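# Seat both lids on their matching boxes with suction

## Task

Place the large lid fully seated on the large box and the small lid fully seated on the small box, so that both stay in place with nothing from the robot holding them; then release and move the tool away.

## Robot and tools

Robot: one six-joint arm with a vacuum suction cup as its tool. There is only one arm, so every motion argument is a single row. The reference point is the cup point, the middle of the cup's rim when it touches nothing. The cup points along the cup point's own +z axis. About 4 cm behind the rim the tool body and camera widen, reaching up to roughly 9 cm sideways, so keep that clearance from boxes and lids. Joint order is waist, shoulder, elbow, forearm roll, wrist pitch, wrist roll. Objects may occasionally get a small push from outside.

Scene frame: origin on the table top directly under the arm base, +z up, +x forward, +y to the left when facing +x. The state line reports end_effector_position in metres, end_effector_quat_wxyz, and linear (m/s) and angular (rad/s) velocities in this frame. The reported position can be slightly off, more so when the arm reaches far.

A row has 7 plain numbers in this order: dx, dy, dz, rx, ry, rz, suction. The first six are an offset, not a pose. They are measured in the cup point's own axes, from the cup point pose in the most recent result that showed it. Before any result in the scene has shown it, or for a second call inside the same reply, they are measured from wherever the robot is when the action begins. Scale: 1.0 equals 0.6 m for dx, dy, dz and 180 degrees for the rotation vector rx, ry, rz. Each of these lies in [-1, 1]. Because the cup's z is its facing direction, a positive dz moves the cup further in the way it faces, which is down when it points at the table. An all-zero offset is not a pause; it sends the arm back to the reference pose. The last number sets suction: above 0.01 is on, 0.01 or below is off. It keeps its last value.

execute_actions: argument actions, a list with zero or one item. Empty list: just return the current state, with pictures. An action item is {"rows": [...], "steps": n}, with 1 to 15 rows and n from 3 to 15 (default 15), each step being 1/30 s. Every row is counted from the same reference pose, not from the previous row. If there are fewer rows than steps, the last row repeats. A wait item is {"steps": n} with n up to 300; it counts from the last result, so your reply time uses some of it. Optional pictures: true adds images. A rejected call sends nothing.

move: argument target, one 7-number row as above (offset plus suction, suction applied at the start). Optional speed in m/s, 0.002 to 0.5, default 0.25; rotation is capped at twice that in rad/s. It drives the cup point on a straight path lasting 0.5 to 10 s; beyond 10 s it stops short. It does not avoid obstacles, and the real tool can lag, wander or exceed the speed, especially with a stretched arm. The result adds a move: line: done means resting close to target; other endings include off_target, moving, held, fault. limits=paced means the sent pose was clipped; limits=held means a check blocked some steps, after which the arm may move much faster. The distance to target is also given.

wait: argument seconds, 0 to 10; nothing new is sent. zoom_image: camera "cam_wrist" and region [x0, y0, x1, y1] in pixels of the 616x616 wrist image, origin top-left, at most 504 by 504. finished_scene: argument scene, the number of the current scene; it cannot be undone and reports success.

Motion limits: each control step the commanded pose is clipped to 70 mm and 16 degrees from the measured one, so far targets need several calls; check the reported pose and send the remainder. "Hand target" shows where the controller is now heading. A "pose unreachable" line or HELD marks steps where the clearance check altered or blocked the command. The last 3 steps of each action run after the result, during your reply.

Gripping: turn suction on and press the 36 mm rim flat onto a smooth face of the lid, fully sealed; avoid edges, holes and seams. suction_measured near 0 means no seal; 0.83 or more is airtight; part_present goes to 1 at 0.50 and back to 0 below 0.45. Under vacuum the cup shortens, so the held item sits up to about 12 mm closer than the cup point suggests. To release, set the lid down resting on the box, switch suction off, then retreat at least 15 mm. If the cup seals on the table, turn suction off to free it.

Avoid: dropping lids, knocking anything off the table (ends the scene), slamming or pressing hard. The arm is stiff, so aiming even slightly past a firm contact can trigger a fault. A torque over the joint limits (waist and shoulder 302, elbow 142, wrist joints 40 N m) or an outside force of 144 N freezes the arm for 10 s and cancels the call. Approach contacts slowly with small offsets. Flange force estimates contact load, including held weight, with some error. Holding loads heats motors; heed MOTOR HOT warnings. Lids must sit fully down and stay put after release.

Each tool is called as a command line: name --argument value for each argument, lists and objects as JSON in quotes; but a table of rows of numbers goes row by row, as --pt "numbers of a row", without its own name.

## Session

execute_actions --actions '[]'

Scene clock: 0.00 s of 6200.00 s.
end_effector_position=(+0.6447, -0.0172, +0.4533) suction_measured=0.00 part_present=0 end_effector_quat_wxyz=(+0.007, +0.014, +1.000, +0.002) end_effector_velocity=(+0.000, -0.000, -0.000) end_effector_angular_velocity=(+0.001, -0.001, -0.001)
Joint positions: [-0.055  0.168  1.62   0.002  1.355 -0.052]
Joint velocities: [-0.     0.    -0.     0.001 -0.001  0.001]
Joint torques (N m, as the joint torque sensors report them, + toward a larger angle): no reading
Flange force (N, the push that the arm receives, along the end effector's own x y z axes): no reading
Hand target: +0.645, -0.017, +0.453; +0.007, +0.014, +1.000, +0.002

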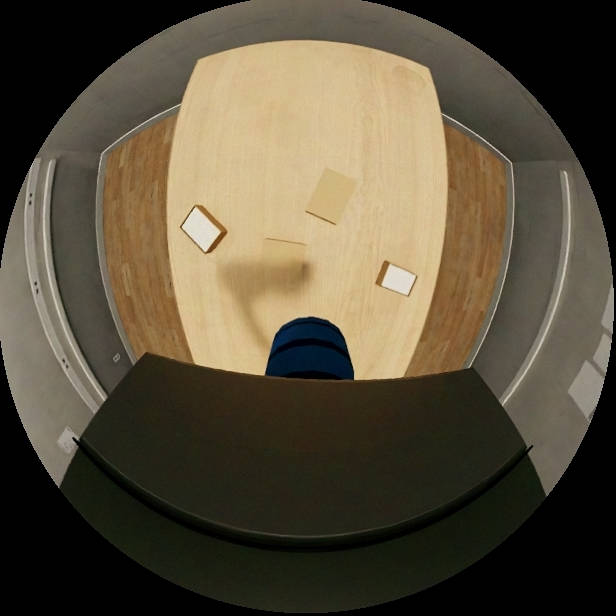

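zoom_image --camera "cam_wrist" --region '[150, 130, 450, 380]'

Region (150, 130, 450, 380) of cam_wrist's 616x616 image, scaled by 1.680, with more detail than that image has.

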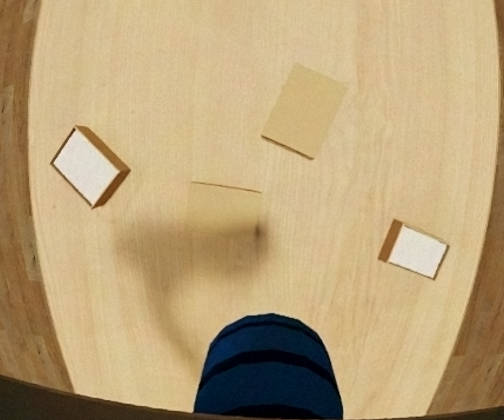

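move --target '[-0.1667,0,0.3,0,0,0,0]'

Scene clock: 1.47 s of 6200.00 s.
end_effector_position=(+0.7473, -0.0193, +0.2748) suction_measured=0.00 part_present=0 end_effector_quat_wxyz=(+0.007, +0.014, +1.000, +0.002) end_effector_velocity=(+0.001, -0.001, -0.001) end_effector_angular_velocity=(-0.000, -0.001, -0.001)
Joint positions: [-0.048  0.419  1.626  0.002  1.097 -0.045]
Joint velocities: [-0.001  0.002 -0.     0.    -0.002 -0.   ]
Joint torques (N m, as the joint torque sensors report them, + toward a larger angle): [  0.3  -78.38 -37.34   3.5    0.48   0.25]
Flange force (N, the push that the arm receives, along the end effector's own x y z axes): [0.2 -1.2 3.0]
Hand target: +0.747, -0.019, +0.275; +0.007, +0.014, +1.000, +0.002
Off the commanded pose: 0.000 m, 0 deg.
Kept back: nothing.
move: done

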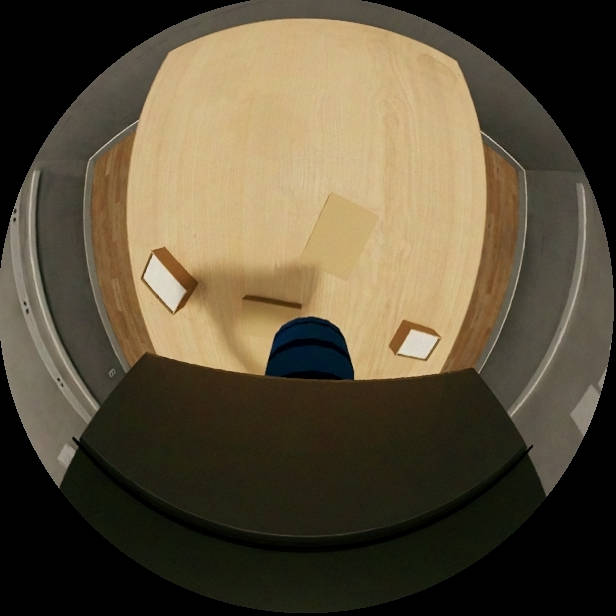

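move --target '[0,0.05,0.25,0,0,0,0]'

Scene clock: 2.70 s of 6200.00 s.
end_effector_position=(+0.7503, +0.0110, +0.1249) suction_measured=0.00 part_present=0 end_effector_quat_wxyz=(+0.007, +0.014, +1.000, +0.002) end_effector_velocity=(+0.000, -0.001, -0.001) end_effector_angular_velocity=(-0.002, -0.000, +0.001)
Joint positions: [-0.008  0.556  1.727  0.002  0.859 -0.005]
Joint velocities: [-0.     0.002 -0.    -0.002 -0.002  0.001]
Joint torques (N m, as the joint torque sensors report them, + toward a larger angle): [  0.75 -84.41 -31.87   3.33   0.47   0.19]
Flange force (N, the push that the arm receives, along the end effector's own x y z axes): [1.5 -1.6 2.2]
Hand target: +0.750, +0.011, +0.125; +0.007, +0.014, +1.000, +0.002
Off the commanded pose: 0.000 m, 0 deg.
Kept back: nothing.
move: done

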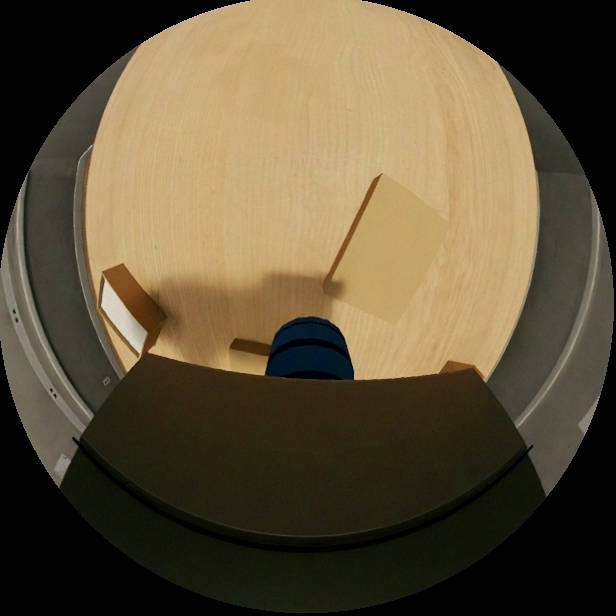

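move --target '[-0.066,-0.16,0.07,0,0,0,0]'

Scene clock: 3.77 s of 6200.00 s.
end_effector_position=(+0.7881, -0.0859, +0.0832) suction_measured=0.00 part_present=0 end_effector_quat_wxyz=(+0.007, +0.014, +1.000, +0.002) end_effector_velocity=(-0.001, -0.000, -0.003) end_effector_angular_velocity=(+0.000, +0.005, +0.000)
Joint positions: [-0.128  0.652  1.651  0.002  0.839 -0.126]
Joint velocities: [-0.001  0.003  0.    -0.001  0.002 -0.   ]
Joint torques (N m, as the joint torque sensors report them, + toward a larger angle): [  0.75 -92.52 -31.68   2.89   0.36   0.33]
Flange force (N, the push that the arm receives, along the end effector's own x y z axes): [1.6 -1.2 3.3]
Hand target: +0.788, -0.086, +0.083; +0.007, +0.014, +1.000, +0.002
Off the commanded pose: 0.000 m, 0 deg.
Kept back: nothing.
move: done

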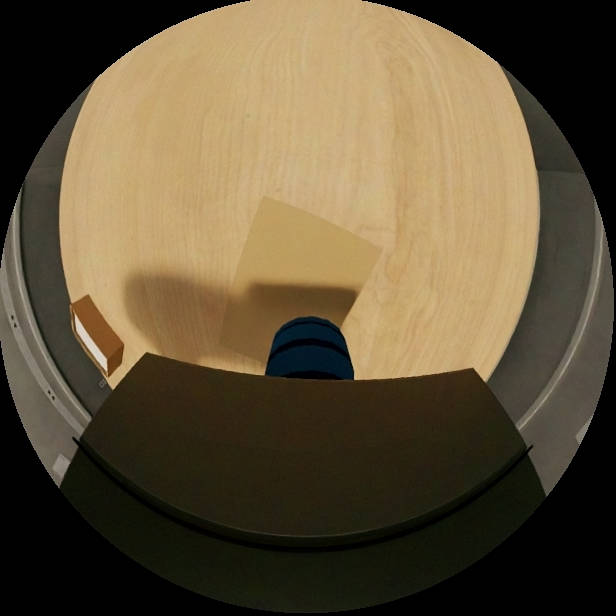

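move --target '[0,0.013,0.05,0,0,0.128,0]'

Scene clock: 5.17 s of 6200.00 s.
end_effector_position=(+0.7887, -0.0781, +0.0533) suction_measured=0.00 part_present=0 end_effector_quat_wxyz=(+0.007, +0.213, +0.977, +0.003) end_effector_velocity=(+0.001, +0.001, +0.000) end_effector_angular_velocity=(-0.000, -0.001, -0.000)
Joint positions: [-0.119  0.684  1.661  0.002  0.796  0.286]
Joint velocities: [ 0.002 -0.    -0.     0.    -0.001  0.002]
Joint torques (N m, as the joint torque sensors report them, + toward a larger angle): [  0.75 -93.55 -30.29   2.76   0.43   0.18]
Flange force (N, the push that the arm receives, along the end effector's own x y z axes): [1.6 -1.6 1.6]
Hand target: +0.789, -0.078, +0.053; +0.007, +0.213, +0.977, +0.003
Off the commanded pose: 0.000 m, 0 deg.
Kept back: nothing.
move: done

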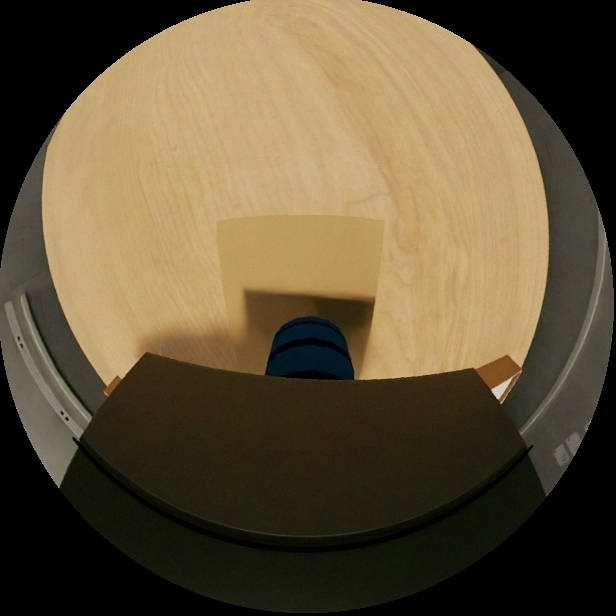

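move --target '[0,0.008,0.04,0,0,0,1]' --speed 0.04

Scene clock: 6.27 s of 6200.00 s.
end_effector_position=(+0.7910, -0.0736, +0.0293) suction_measured=0.00 part_present=0 end_effector_quat_wxyz=(+0.007, +0.213, +0.977, +0.003) end_effector_velocity=(+0.001, +0.001, -0.000) end_effector_angular_velocity=(+0.000, -0.001, +0.001)
Joint positions: [-0.113  0.714  1.663  0.002  0.765  0.292]
Joint velocities: [ 0.001  0.    -0.     0.001 -0.001 -0.001]
Joint torques (N m, as the joint torque sensors report them, + toward a larger angle): [  0.64 -94.92 -29.78   2.69   0.46   0.26]
Flange force (N, the push that the arm receives, along the end effector's own x y z axes): [2.4 -2.1 1.5]
Hand target: +0.791, -0.074, +0.029; +0.007, +0.213, +0.977, +0.003
Off the commanded pose: 0.000 m, 0 deg.
Kept back: nothing.
move: done

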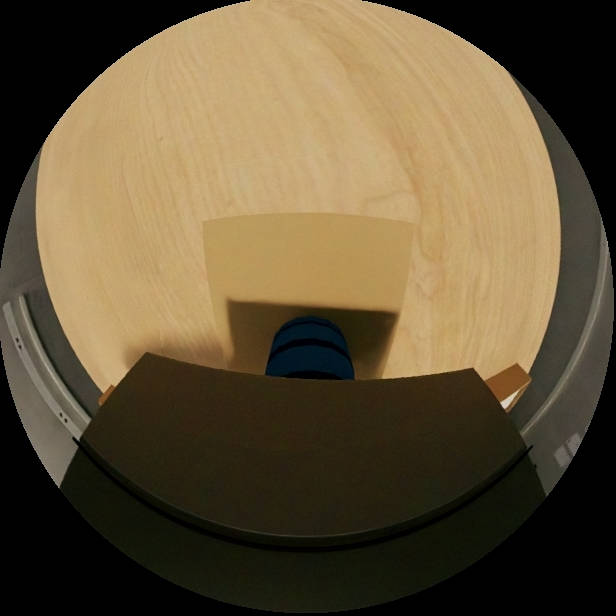

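move --target '[0,0,0.015,0,0,0,1]' --speed 0.02

Scene clock: 7.20 s of 6200.00 s.
end_effector_position=(+0.7912, -0.0736, +0.0203) suction_measured=0.84 part_present=1 end_effector_quat_wxyz=(+0.007, +0.213, +0.977, +0.003) end_effector_velocity=(-0.000, -0.002, -0.001) end_effector_angular_velocity=(-0.001, -0.000, -0.001)
Joint positions: [-0.113  0.724  1.665  0.002  0.752  0.292]
Joint velocities: [-0.002  0.001  0.    -0.002 -0.001  0.001]
Joint torques (N m, as the joint torque sensors report them, + toward a larger angle): [  0.31 -95.79 -29.25   2.72   0.41   0.09]
Flange force (N, the push that the arm receives, along the end effector's own x y z axes): [1.7 -1.8 1.7]
Hand target: +0.791, -0.074, +0.020; +0.007, +0.213, +0.977, +0.003
Off the commanded pose: 0.000 m, 0 deg.
Kept back: nothing.
move: done

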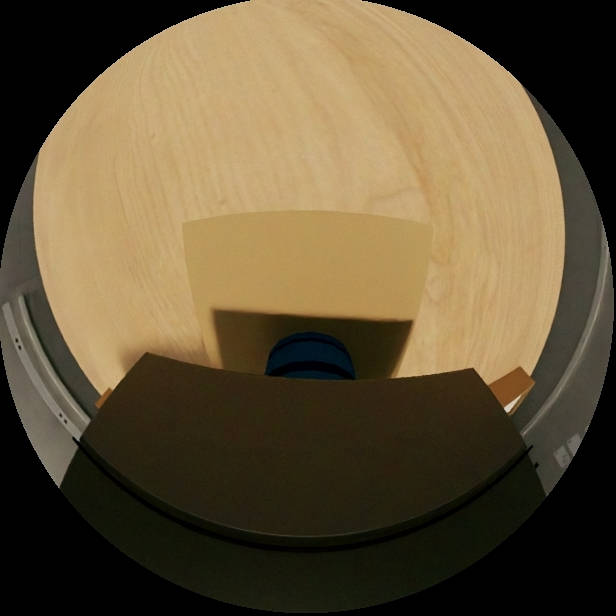

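move --target '[0,0,-0.15,0,0,0,1]'

move --target '[0.47,0.22,-0.15,0,0,-0.4,1]' --speed 0.3

Scene clock: 8.20 s of 6200.00 s.
end_effector_position=(+0.7898, -0.0738, +0.1103) suction_measured=0.85 part_present=1 end_effector_quat_wxyz=(+0.007, +0.213, +0.977, +0.003) end_effector_velocity=(+0.001, +0.001, +0.003) end_effector_angular_velocity=(-0.001, -0.006, +0.003)
Joint positions: [-0.113  0.624  1.639  0.002  0.879  0.292]
Joint velocities: [ 0.001 -0.004 -0.001  0.    -0.001 -0.002]
Joint torques (N m, as the joint torque sensors report them, + toward a larger angle): [  0.86 -91.44 -32.21   2.98   0.5    0.24]
Flange force (N, the push that the arm receives, along the end effector's own x y z axes): [0.1 -1.5 2.3]
Hand target: +0.790, -0.074, +0.110; +0.007, +0.213, +0.977, +0.003
Off the commanded pose: 0.000 m, 0 deg.
Kept back: nothing.
move: done

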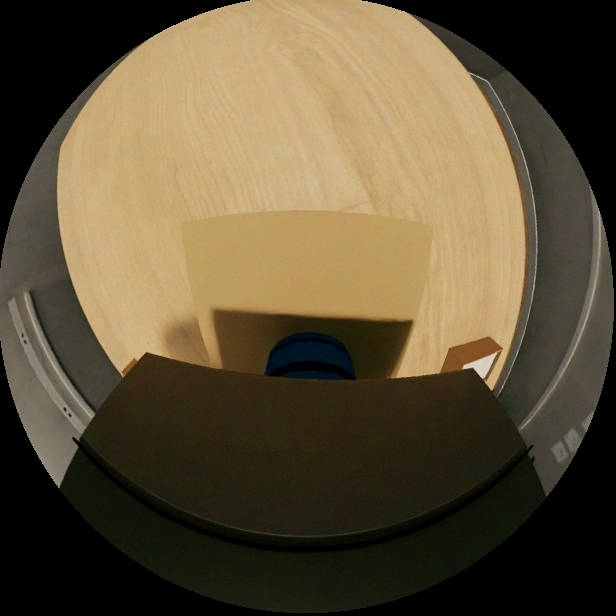

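Scene clock: 10.70 s of 6200.00 s.
end_effector_position=(+0.5866, +0.1632, +0.1979) suction_measured=0.85 part_present=1 end_effector_quat_wxyz=(+0.007, -0.402, +0.916, -0.001) end_effector_velocity=(-0.001, +0.001, +0.001) end_effector_angular_velocity=(-0.000, +0.000, +0.004)
Joint positions: [ 0.238  0.294  1.97   0.002  0.878 -0.614]
Joint velocities: [ 0.002 -0.002 -0.    -0.     0.002 -0.002]
Joint torques (N m, as the joint torque sensors report them, + toward a larger angle): [ -0.39 -59.28 -32.79   3.03   0.64   0.19]
Flange force (N, the push that the arm receives, along the end effector's own x y z axes): [3.3 1.9 1.4]
Hand target: +0.587, +0.163, +0.198; +0.007, -0.402, +0.916, -0.001
Off the commanded pose: 0.001 m, 0 deg.
Kept back: nothing.
move: done

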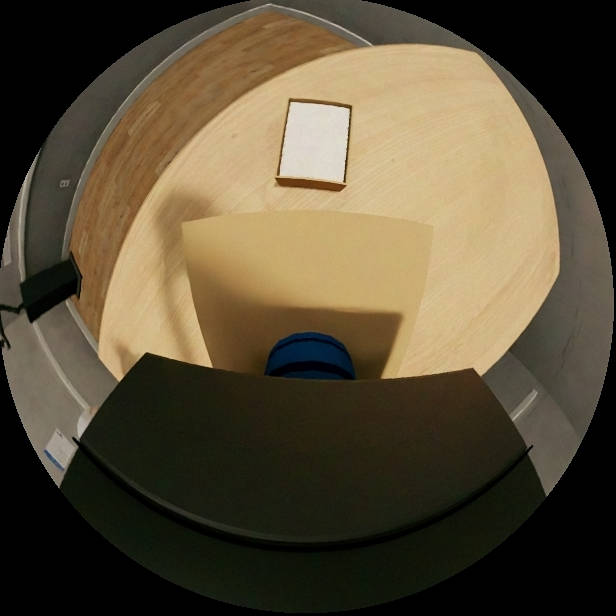

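move --target '[-0.1,0,0.1,0,0,0.03,1]' --speed 0.15

Scene clock: 11.83 s of 6200.00 s.
end_effector_position=(+0.6280, +0.2075, +0.1386) suction_measured=0.85 part_present=1 end_effector_quat_wxyz=(+0.007, -0.358, +0.934, -0.001) end_effector_velocity=(-0.000, +0.001, +0.000) end_effector_angular_velocity=(+0.001, +0.000, +0.000)
Joint positions: [ 0.291  0.43   1.907  0.002  0.805 -0.467]
Joint velocities: [ 0.001 -0.    -0.     0.001  0.001 -0.   ]
Joint torques (N m, as the joint torque sensors report them, + toward a larger angle): [  0.23 -71.97 -30.54   2.75   0.49   0.21]
Flange force (N, the push that the arm receives, along the end effector's own x y z axes): [1.7 -0.8 2.4]
Hand target: +0.628, +0.208, +0.139; +0.007, -0.358, +0.934, -0.001
Off the commanded pose: 0.000 m, 0 deg.
Kept back: nothing.
move: done

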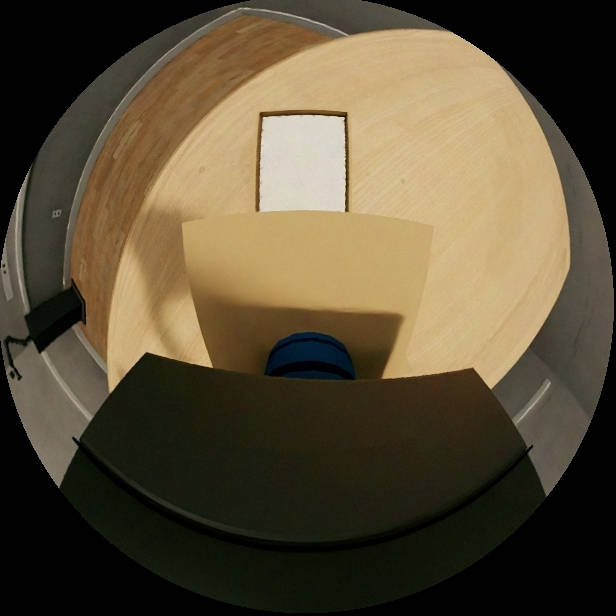

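move --target '[-0.15,0.004,0.08,0,0,0,1]' --speed 0.15

Scene clock: 13.10 s of 6200.00 s.
end_effector_position=(+0.6938, +0.2697, +0.0918) suction_measured=0.85 part_present=1 end_effector_quat_wxyz=(+0.007, -0.358, +0.934, -0.001) end_effector_velocity=(+0.001, -0.000, +0.001) end_effector_angular_velocity=(-0.001, -0.001, +0.001)
Joint positions: [ 0.348  0.584  1.756  0.002  0.802 -0.41 ]
Joint velocities: [ 0.    -0.    -0.001 -0.002  0.    -0.   ]
Joint torques (N m, as the joint torque sensors report them, + toward a larger angle): [  0.46 -85.33 -30.43   2.57   0.56   0.26]
Flange force (N, the push that the arm receives, along the end effector's own x y z axes): [2.8 -1.0 1.4]
Hand target: +0.694, +0.270, +0.092; +0.007, -0.358, +0.934, -0.001
Off the commanded pose: 0.000 m, 0 deg.
Kept back: nothing.
move: done

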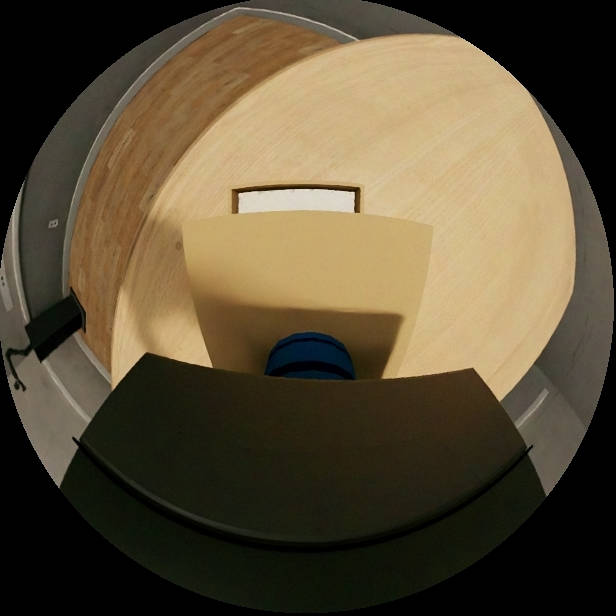

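move --target '[-0.036,0.008,0.02,0,0,0,1]' --speed 0.08

Scene clock: 14.07 s of 6200.00 s.
end_effector_position=(+0.7068, +0.2878, +0.0800) suction_measured=0.85 part_present=1 end_effector_quat_wxyz=(+0.007, -0.358, +0.934, -0.001) end_effector_velocity=(-0.001, +0.001, -0.001) end_effector_angular_velocity=(-0.001, +0.001, +0.001)
Joint positions: [ 0.365  0.62   1.719  0.002  0.803 -0.393]
Joint velocities: [ 0.001  0.002  0.    -0.001 -0.     0.001]
Joint torques (N m, as the joint torque sensors report them, + toward a larger angle): [ -0.13 -87.68 -30.71   2.81   0.62   0.14]
Flange force (N, the push that the arm receives, along the end effector's own x y z axes): [3.2 0.1 2.3]
Hand target: +0.707, +0.288, +0.080; +0.007, -0.358, +0.934, -0.001
Off the commanded pose: 0.000 m, 0 deg.
Kept back: nothing.
move: done

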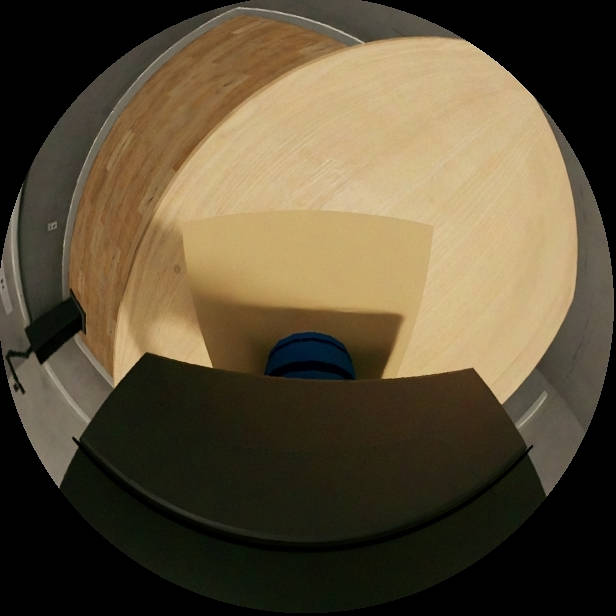

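Descend slowly in steps.

move --target '[0,0,0.04,0,0,0,1]' --speed 0.03

Scene clock: 25.13 s of 6200.00 s.
end_effector_position=(+0.7074, +0.2875, +0.0618) suction_measured=0.85 part_present=1 end_effector_quat_wxyz=(+0.008, -0.358, +0.934, -0.001) end_effector_velocity=(-0.000, -0.000, -0.001) end_effector_angular_velocity=(-0.001, +0.002, +0.000)
Joint positions: [ 0.365  0.641  1.725  0.001  0.776 -0.393]
Joint velocities: [-0.     0.001 -0.     0.     0.002 -0.001]
Joint torques (N m, as the joint torque sensors report them, + toward a larger angle): [  2.09 -65.99 -23.87   3.2   -2.24   0.26]
Flange force (N, the push that the arm receives, along the end effector's own x y z axes): [13.4 0.2 -30.7]
Hand target: +0.707, +0.287, +0.062; +0.008, -0.358, +0.934, -0.001
Off the commanded pose: 0.006 m, 0 deg.
FORCE FAULT: contact force on the arm reached its limit, and the arm stopped for 10 seconds. The contact can be on any part of the arm, not only on its tool. The arm's remaining commands of this call were not run. The arm holds still and accepts commands again. Move the arm away from the contact; if what it grips holds it there, let go first. Pushing or pulling that hard again can fault the arm again.
Kept back: nothing.
move: fault

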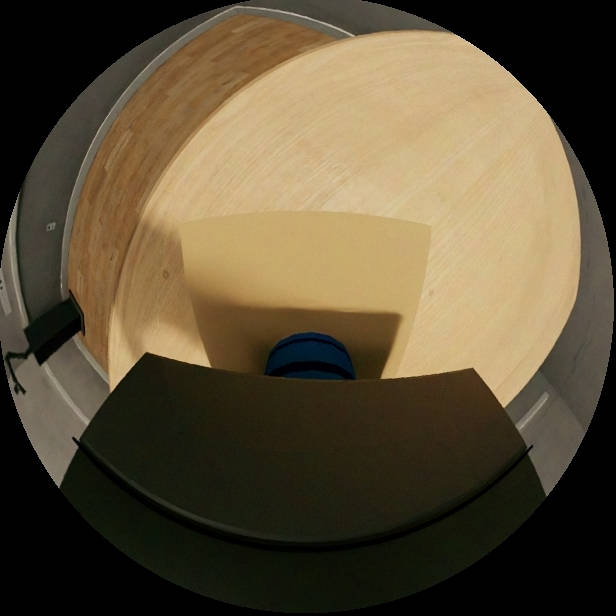

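move --target '[0,0,-0.01,0,0,0,0]' --speed 0.03

move --target '[0.3,0,-0.12,0,0,0,0]' --speed 0.15

Scene clock: 26.07 s of 6200.00 s.
end_effector_position=(+0.7073, +0.2875, +0.0678) suction_measured=0.00 part_present=0 end_effector_quat_wxyz=(+0.008, -0.358, +0.934, -0.001) end_effector_velocity=(+0.000, -0.000, -0.000) end_effector_angular_velocity=(-0.000, -0.001, +0.001)
Joint positions: [ 0.365  0.634  1.723  0.001  0.784 -0.393]
Joint velocities: [-0.    -0.     0.    -0.001 -0.001 -0.   ]
Joint torques (N m, as the joint torque sensors report them, + toward a larger angle): [  0.24 -83.34 -26.83   3.01   0.36   0.26]
Flange force (N, the push that the arm receives, along the end effector's own x y z axes): [1.6 -1.1 -5.3]
Hand target: +0.707, +0.287, +0.068; +0.008, -0.358, +0.934, -0.001
Off the commanded pose: 0.000 m, 0 deg.
Kept back: nothing.
move: done

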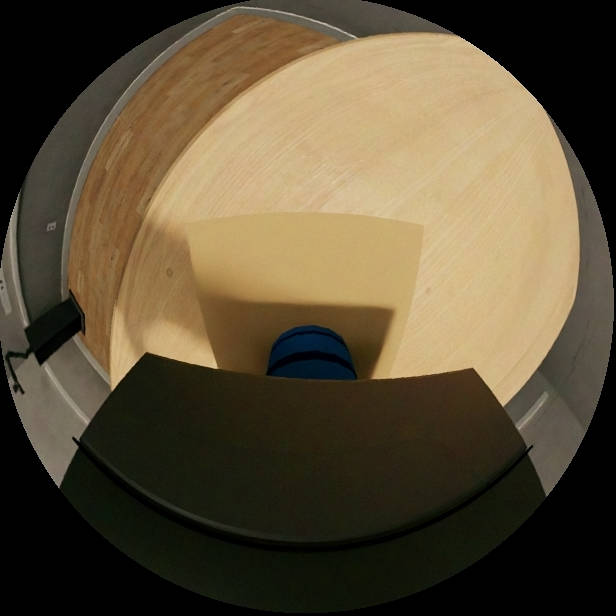

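Scene clock: 27.70 s of 6200.00 s.
end_effector_position=(+0.5727, +0.1667, +0.1375) suction_measured=0.00 part_present=0 end_effector_quat_wxyz=(+0.008, -0.358, +0.934, -0.001) end_effector_velocity=(-0.000, -0.000, -0.000) end_effector_angular_velocity=(-0.001, +0.001, +0.002)
Joint positions: [ 0.249  0.349  2.036  0.001  0.756 -0.508]
Joint velocities: [ 0.     0.     0.    -0.001  0.001 -0.   ]
Joint torques (N m, as the joint torque sensors report them, + toward a larger angle): [  0.47 -61.13 -29.45   2.69   0.35   0.16]
Flange force (N, the push that the arm receives, along the end effector's own x y z axes): [3.7 -0.2 1.0]
Hand target: +0.573, +0.167, +0.138; +0.008, -0.358, +0.934, -0.001
Off the commanded pose: 0.000 m, 0 deg.
Kept back: nothing.
move: done

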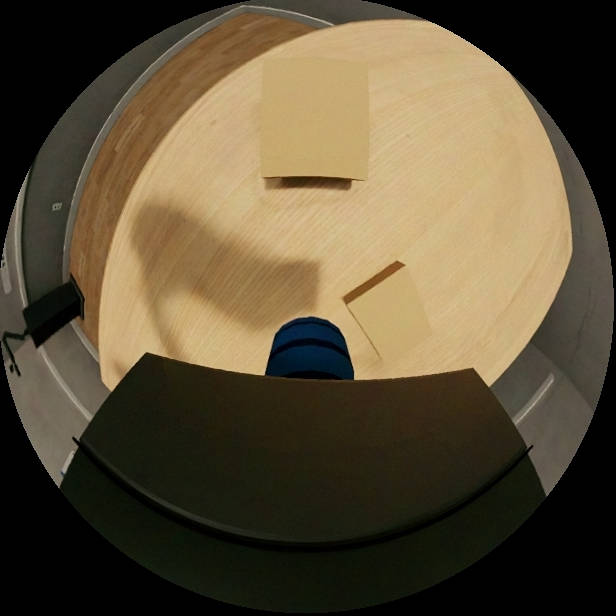

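move --target '[0.15,0,0.1,0,0,0,0]' --speed 0.15

zoom_image --camera "cam_wrist" --region '[200, 20, 420, 180]'

Scene clock: 29.00 s of 6200.00 s.
end_effector_position=(+0.5069, +0.1064, +0.0763) suction_measured=0.00 part_present=0 end_effector_quat_wxyz=(+0.008, -0.358, +0.934, -0.001) end_effector_velocity=(-0.000, -0.001, -0.001) end_effector_angular_velocity=(-0.000, +0.001, -0.000)
Joint positions: [ 0.164  0.345  2.216  0.001  0.58  -0.593]
Joint velocities: [-0.001  0.001  0.001 -0.    -0.001 -0.001]
Joint torques (N m, as the joint torque sensors report them, + toward a larger angle): [ -0.06 -55.12 -23.9    2.12   0.49   0.26]
Flange force (N, the push that the arm receives, along the end effector's own x y z axes): [3.8 0.3 0.4]
Hand target: +0.507, +0.106, +0.076; +0.008, -0.358, +0.934, -0.001
Off the commanded pose: 0.000 m, 0 deg.
Kept back: nothing.
move: done

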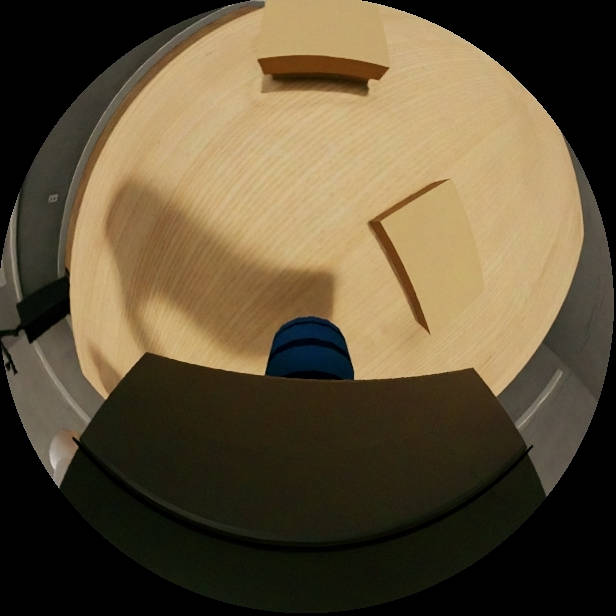

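Region (200, 20, 420, 180) of cam_wrist's 616x616 image, scaled by 2.291, with more detail than that image has; it fills the top 367 rows of this view, and the rest is white.

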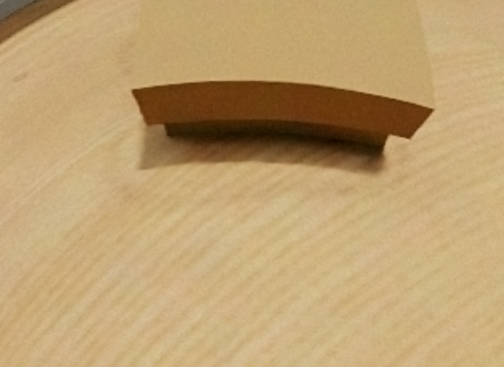

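move --target '[-0.52,0,-0.1,0,0,0,0]' --speed 0.2

Scene clock: 31.23 s of 6200.00 s.
end_effector_position=(+0.7373, +0.3155, +0.1404) suction_measured=0.00 part_present=0 end_effector_quat_wxyz=(+0.008, -0.358, +0.934, -0.001) end_effector_velocity=(+0.001, +0.000, -0.001) end_effector_angular_velocity=(+0.001, -0.000, -0.001)
Joint positions: [ 0.385  0.606  1.604  0.001  0.931 -0.372]
Joint velocities: [-0.     0.002 -0.001  0.001 -0.001  0.   ]
Joint torques (N m, as the joint torque sensors report them, + toward a larger angle): [ -1.23 -89.27 -34.08   3.15   0.58   0.27]
Flange force (N, the push that the arm receives, along the end effector's own x y z axes): [3.4 1.3 1.9]
Hand target: +0.737, +0.316, +0.140; +0.008, -0.358, +0.934, -0.001
Off the commanded pose: 0.001 m, 0 deg.
Kept back: nothing.
move: done

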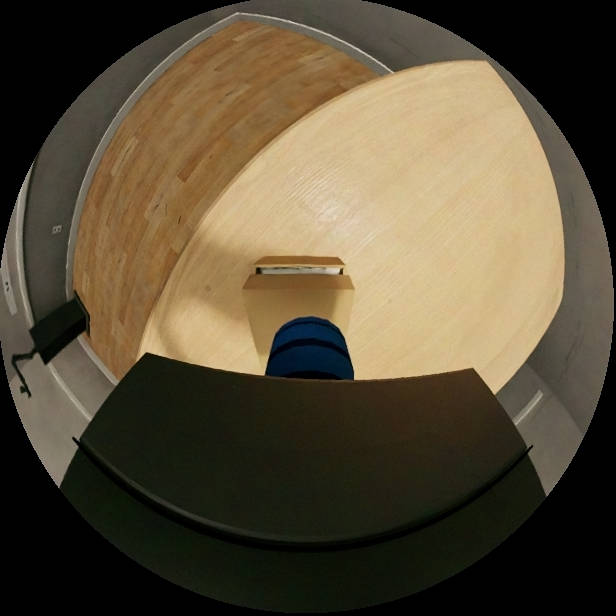

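zoom_image --camera "cam_wrist" --region '[220, 230, 380, 330]'

Region (220, 230, 380, 330) of cam_wrist's 616x616 image, scaled by 3.150, with more detail than that image has; it fills the top 315 rows of this view, and the rest is white.

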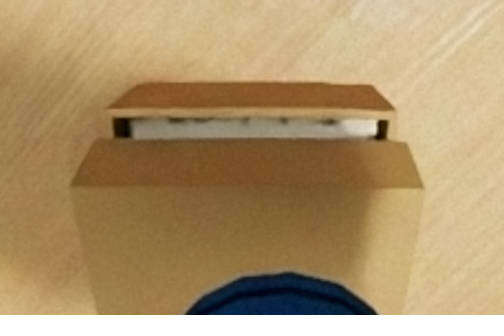

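move --target '[0.05,0,0.095,0,0,0,1]' --speed 0.08

move --target '[0,0,0.012,0,0,0,1]' --speed 0.015

Scene clock: 32.73 s of 6200.00 s.
end_effector_position=(+0.7160, +0.2955, +0.0830) suction_measured=0.00 part_present=0 end_effector_quat_wxyz=(+0.008, -0.358, +0.934, -0.001) end_effector_velocity=(+0.001, -0.000, +0.001) end_effector_angular_velocity=(+0.001, -0.003, +0.001)
Joint positions: [ 0.371  0.63   1.693  0.001  0.818 -0.387]
Joint velocities: [-0.    -0.002  0.    -0.001 -0.002 -0.   ]
Joint torques (N m, as the joint torque sensors report them, + toward a larger angle): [ -0.47 -89.4  -30.71   2.87   0.36   0.18]
Flange force (N, the push that the arm receives, along the end effector's own x y z axes): [1.9 -0.2 1.0]
Hand target: +0.716, +0.296, +0.083; +0.008, -0.358, +0.934, -0.001
Off the commanded pose: 0.000 m, 0 deg.
Kept back: nothing.
move: done

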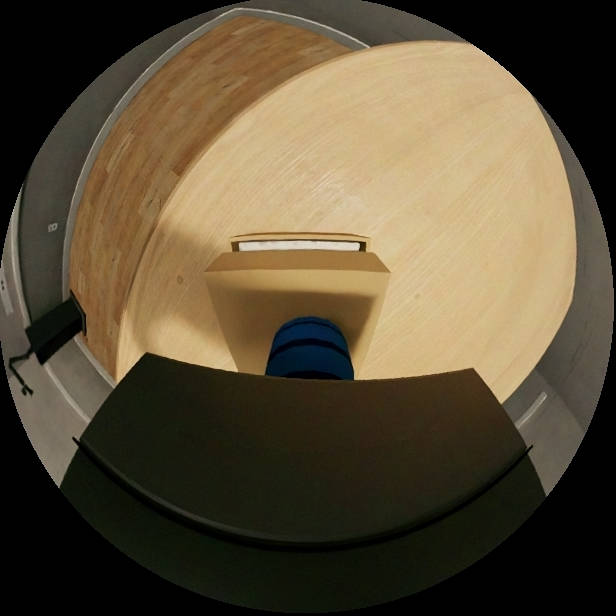

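Scene clock: 33.43 s of 6200.00 s.
end_effector_position=(+0.7161, +0.2955, +0.0758) suction_measured=0.00 part_present=0 end_effector_quat_wxyz=(+0.008, -0.358, +0.934, -0.001) end_effector_velocity=(+0.000, -0.000, +0.001) end_effector_angular_velocity=(+0.000, -0.001, +0.000)
Joint positions: [ 0.371  0.638  1.695  0.001  0.808 -0.387]
Joint velocities: [-0.001 -0.001 -0.    -0.     0.001 -0.001]
Joint torques (N m, as the joint torque sensors report them, + toward a larger angle): [ -0.15 -89.84 -30.42   2.85   0.41   0.19]
Flange force (N, the push that the arm receives, along the end effector's own x y z axes): [2.0 -0.6 1.2]
Hand target: +0.716, +0.296, +0.076; +0.008, -0.358, +0.934, -0.001
Off the commanded pose: 0.000 m, 0 deg.
Kept back: nothing.
move: done

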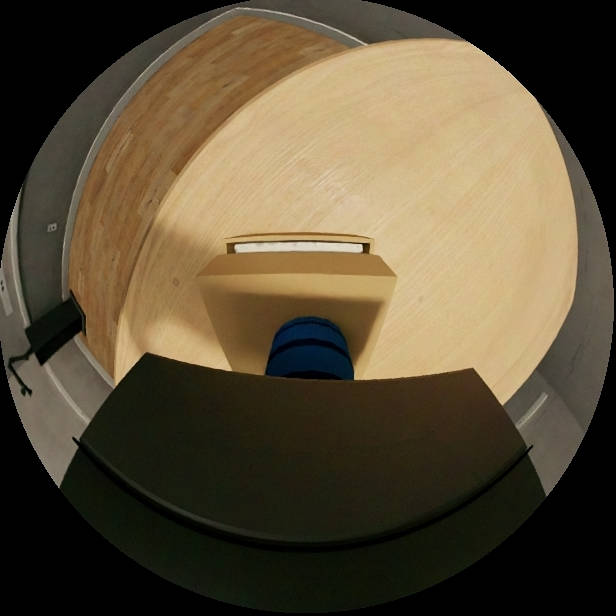

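move --target '[0,0,0.008,0,0,0,1]' --speed 0.015

zoom_image --camera "cam_wrist" --region '[180, 210, 420, 330]'

Scene clock: 34.37 s of 6200.00 s.
end_effector_position=(+0.7162, +0.2955, +0.0711) suction_measured=0.00 part_present=0 end_effector_quat_wxyz=(+0.008, -0.358, +0.934, -0.001) end_effector_velocity=(-0.000, +0.000, +0.000) end_effector_angular_velocity=(-0.000, +0.001, +0.001)
Joint positions: [ 0.371  0.643  1.697  0.001  0.801 -0.387]
Joint velocities: [ 0.    -0.    -0.     0.     0.001 -0.001]
Joint torques (N m, as the joint torque sensors report them, + toward a larger angle): [ -0.51 -89.68 -30.65   2.86   0.34   0.19]
Flange force (N, the push that the arm receives, along the end effector's own x y z axes): [2.9 0.8 0.9]
Hand target: +0.716, +0.296, +0.071; +0.008, -0.358, +0.934, -0.001
Off the commanded pose: 0.000 m, 0 deg.
Kept back: nothing.
move: done

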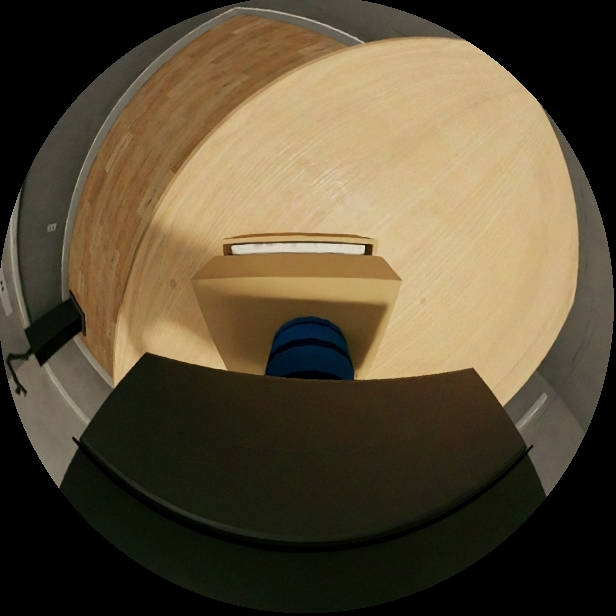

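Region (180, 210, 420, 330) of cam_wrist's 616x616 image, scaled by 2.100, with more detail than that image has.

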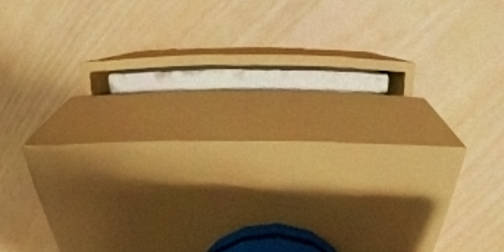

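move --target '[0,0,0.01,0,0,0,1]' --speed 0.015

Scene clock: 35.30 s of 6200.00 s.
end_effector_position=(+0.7163, +0.2955, +0.0651) suction_measured=0.73 part_present=1 end_effector_quat_wxyz=(+0.008, -0.358, +0.934, -0.001) end_effector_velocity=(+0.001, +0.001, +0.001) end_effector_angular_velocity=(+0.001, -0.003, -0.000)
Joint positions: [ 0.371  0.65   1.698  0.001  0.792 -0.387]
Joint velocities: [ 0.001 -0.001 -0.    -0.    -0.002  0.002]
Joint torques (N m, as the joint torque sensors report them, + toward a larger angle): [ -0.41 -90.21 -30.42   2.71   0.5    0.23]
Flange force (N, the push that the arm receives, along the end effector's own x y z axes): [3.0 0.4 1.4]
Hand target: +0.716, +0.296, +0.065; +0.008, -0.358, +0.934, -0.001
Off the commanded pose: 0.000 m, 0 deg.
Kept back: nothing.
move: done

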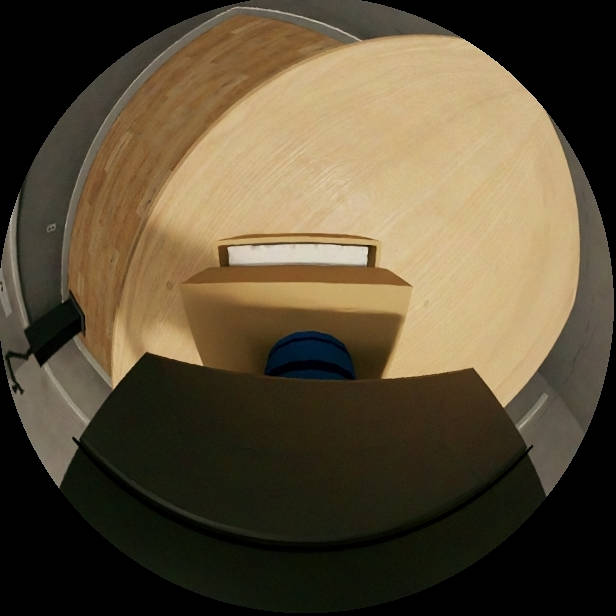

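move --target '[-0.03,0,-0.008,0,0,0,1]' --speed 0.03

zoom_image --camera "cam_wrist" --region '[170, 210, 430, 330]'

Scene clock: 37.23 s of 6200.00 s.
end_effector_position=(+0.7295, +0.3076, +0.0701) suction_measured=0.85 part_present=1 end_effector_quat_wxyz=(+0.008, -0.358, +0.934, -0.001) end_effector_velocity=(+0.001, +0.001, +0.002) end_effector_angular_velocity=(+0.002, -0.003, -0.000)
Joint positions: [ 0.379  0.665  1.659  0.001  0.818 -0.378]
Joint velocities: [ 0.001 -0.001 -0.001  0.001 -0.001  0.001]
Joint torques (N m, as the joint torque sensors report them, + toward a larger angle): [  0.58 -92.38 -31.17   2.92   0.49   0.18]
Flange force (N, the push that the arm receives, along the end effector's own x y z axes): [3.4 -0.5 1.3]
Hand target: +0.730, +0.308, +0.070; +0.008, -0.358, +0.934, -0.001
Off the commanded pose: 0.000 m, 0 deg.
Kept back: nothing.
move: done

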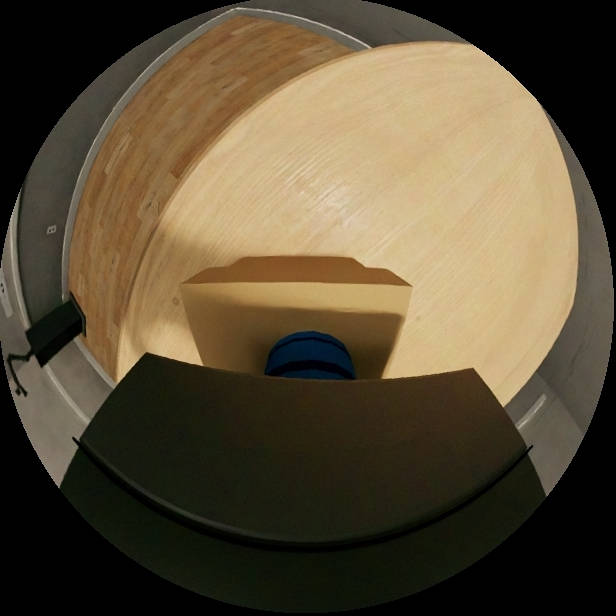

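Region (170, 210, 430, 330) of cam_wrist's 616x616 image, scaled by 1.938, with more detail than that image has; it fills the top 233 rows of this view, and the rest is white.

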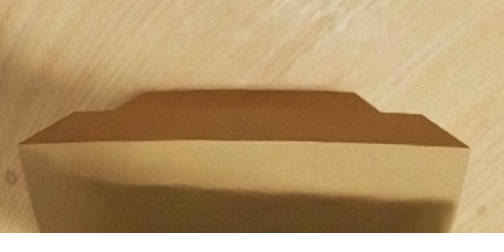

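move --target '[-0.005,-0.002,0.014,0,0,0,1]' --speed 0.01

Scene clock: 38.60 s of 6200.00 s.
end_effector_position=(+0.7327, +0.3088, +0.0618) suction_measured=0.85 part_present=1 end_effector_quat_wxyz=(+0.008, -0.358, +0.934, -0.001) end_effector_velocity=(-0.001, -0.001, -0.001) end_effector_angular_velocity=(-0.002, +0.004, -0.001)
Joint positions: [ 0.379  0.678  1.654  0.001  0.81  -0.378]
Joint velocities: [-0.     0.001  0.001 -0.001  0.002  0.001]
Joint torques (N m, as the joint torque sensors report them, + toward a larger angle): [  3.46 -80.76 -24.46   3.74   0.03   0.24]
Flange force (N, the push that the arm receives, along the end effector's own x y z axes): [4.0 -4.5 -14.9]
Hand target: +0.733, +0.309, +0.062; +0.008, -0.358, +0.934, -0.001
Off the commanded pose: 0.000 m, 0 deg.
Kept back: nothing.
move: done

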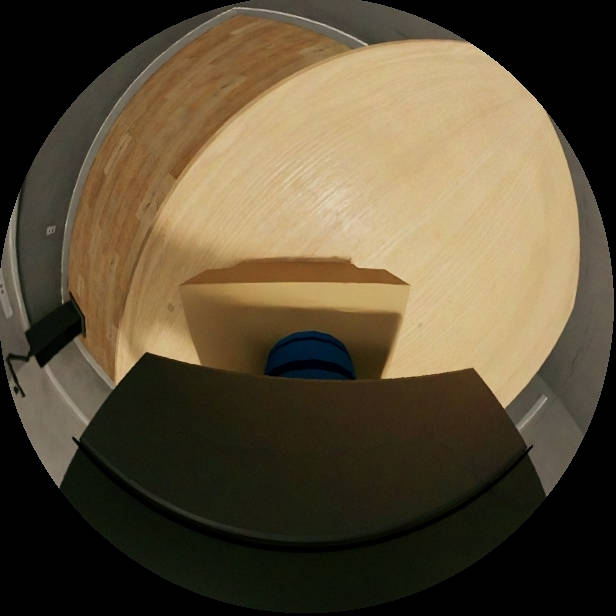

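move --target '[0,0,-0.1,0,0,0,0]' --speed 0.05

zoom_image --camera "cam_wrist" --region '[200, 210, 400, 330]'

Scene clock: 40.30 s of 6200.00 s.
end_effector_position=(+0.7318, +0.3087, +0.1218) suction_measured=0.00 part_present=0 end_effector_quat_wxyz=(+0.008, -0.358, +0.934, -0.001) end_effector_velocity=(+0.001, +0.000, +0.002) end_effector_angular_velocity=(+0.001, -0.004, +0.001)
Joint positions: [ 0.38   0.614  1.632  0.001  0.895 -0.378]
Joint velocities: [ 0.    -0.002 -0.001  0.    -0.001 -0.001]
Joint torques (N m, as the joint torque sensors report them, + toward a larger angle): [ -0.81 -89.88 -32.84   3.13   0.44   0.22]
Flange force (N, the push that the arm receives, along the end effector's own x y z axes): [2.5 0.8 0.3]
Hand target: +0.732, +0.309, +0.122; +0.008, -0.358, +0.934, -0.001
Off the commanded pose: 0.000 m, 0 deg.
Kept back: nothing.
move: done

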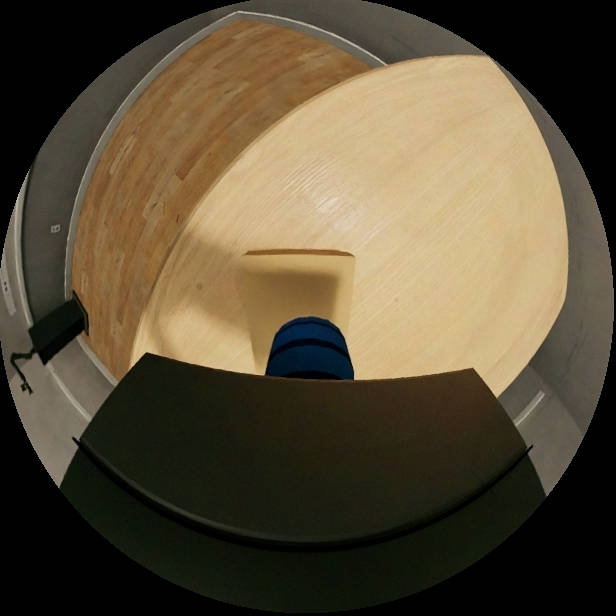

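Region (200, 210, 400, 330) of cam_wrist's 616x616 image, scaled by 2.520, with more detail than that image has; it fills the top 302 rows of this view, and the rest is white.

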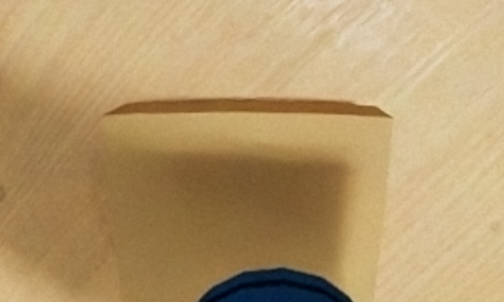

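move --target '[0.45,0,0.03,0,0,0,0]' --speed 0.2

zoom_image --camera "cam_wrist" --region '[200, 0, 440, 180]'

Scene clock: 42.23 s of 6200.00 s.
end_effector_position=(+0.5319, +0.1277, +0.1002) suction_measured=0.00 part_present=0 end_effector_quat_wxyz=(+0.008, -0.358, +0.934, -0.001) end_effector_velocity=(-0.001, +0.000, -0.000) end_effector_angular_velocity=(-0.000, +0.001, +0.001)
Joint positions: [ 0.196  0.341  2.15   0.001  0.65  -0.561]
Joint velocities: [ 0.001 -0.     0.001 -0.     0.    -0.   ]
Joint torques (N m, as the joint torque sensors report them, + toward a larger angle): [  0.72 -56.41 -26.04   2.42   0.55   0.34]
Flange force (N, the push that the arm receives, along the end effector's own x y z axes): [4.8 -0.4 0.0]
Hand target: +0.532, +0.128, +0.100; +0.008, -0.358, +0.934, -0.001
Off the commanded pose: 0.001 m, 0 deg.
Kept back: nothing.
move: done

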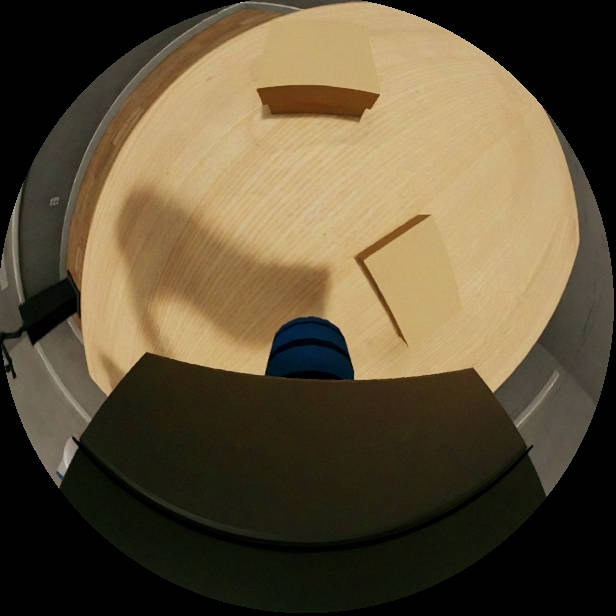

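Region (200, 0, 440, 180) of cam_wrist's 616x616 image, scaled by 2.100, with more detail than that image has; it fills the top 378 rows of this view, and the rest is white.

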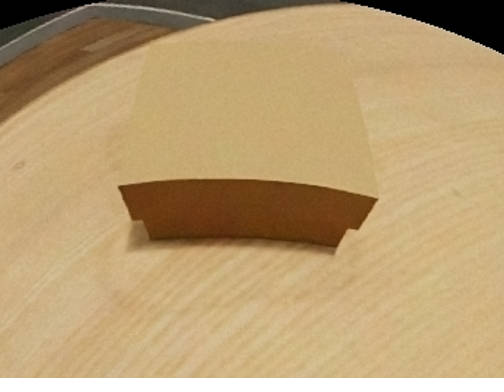

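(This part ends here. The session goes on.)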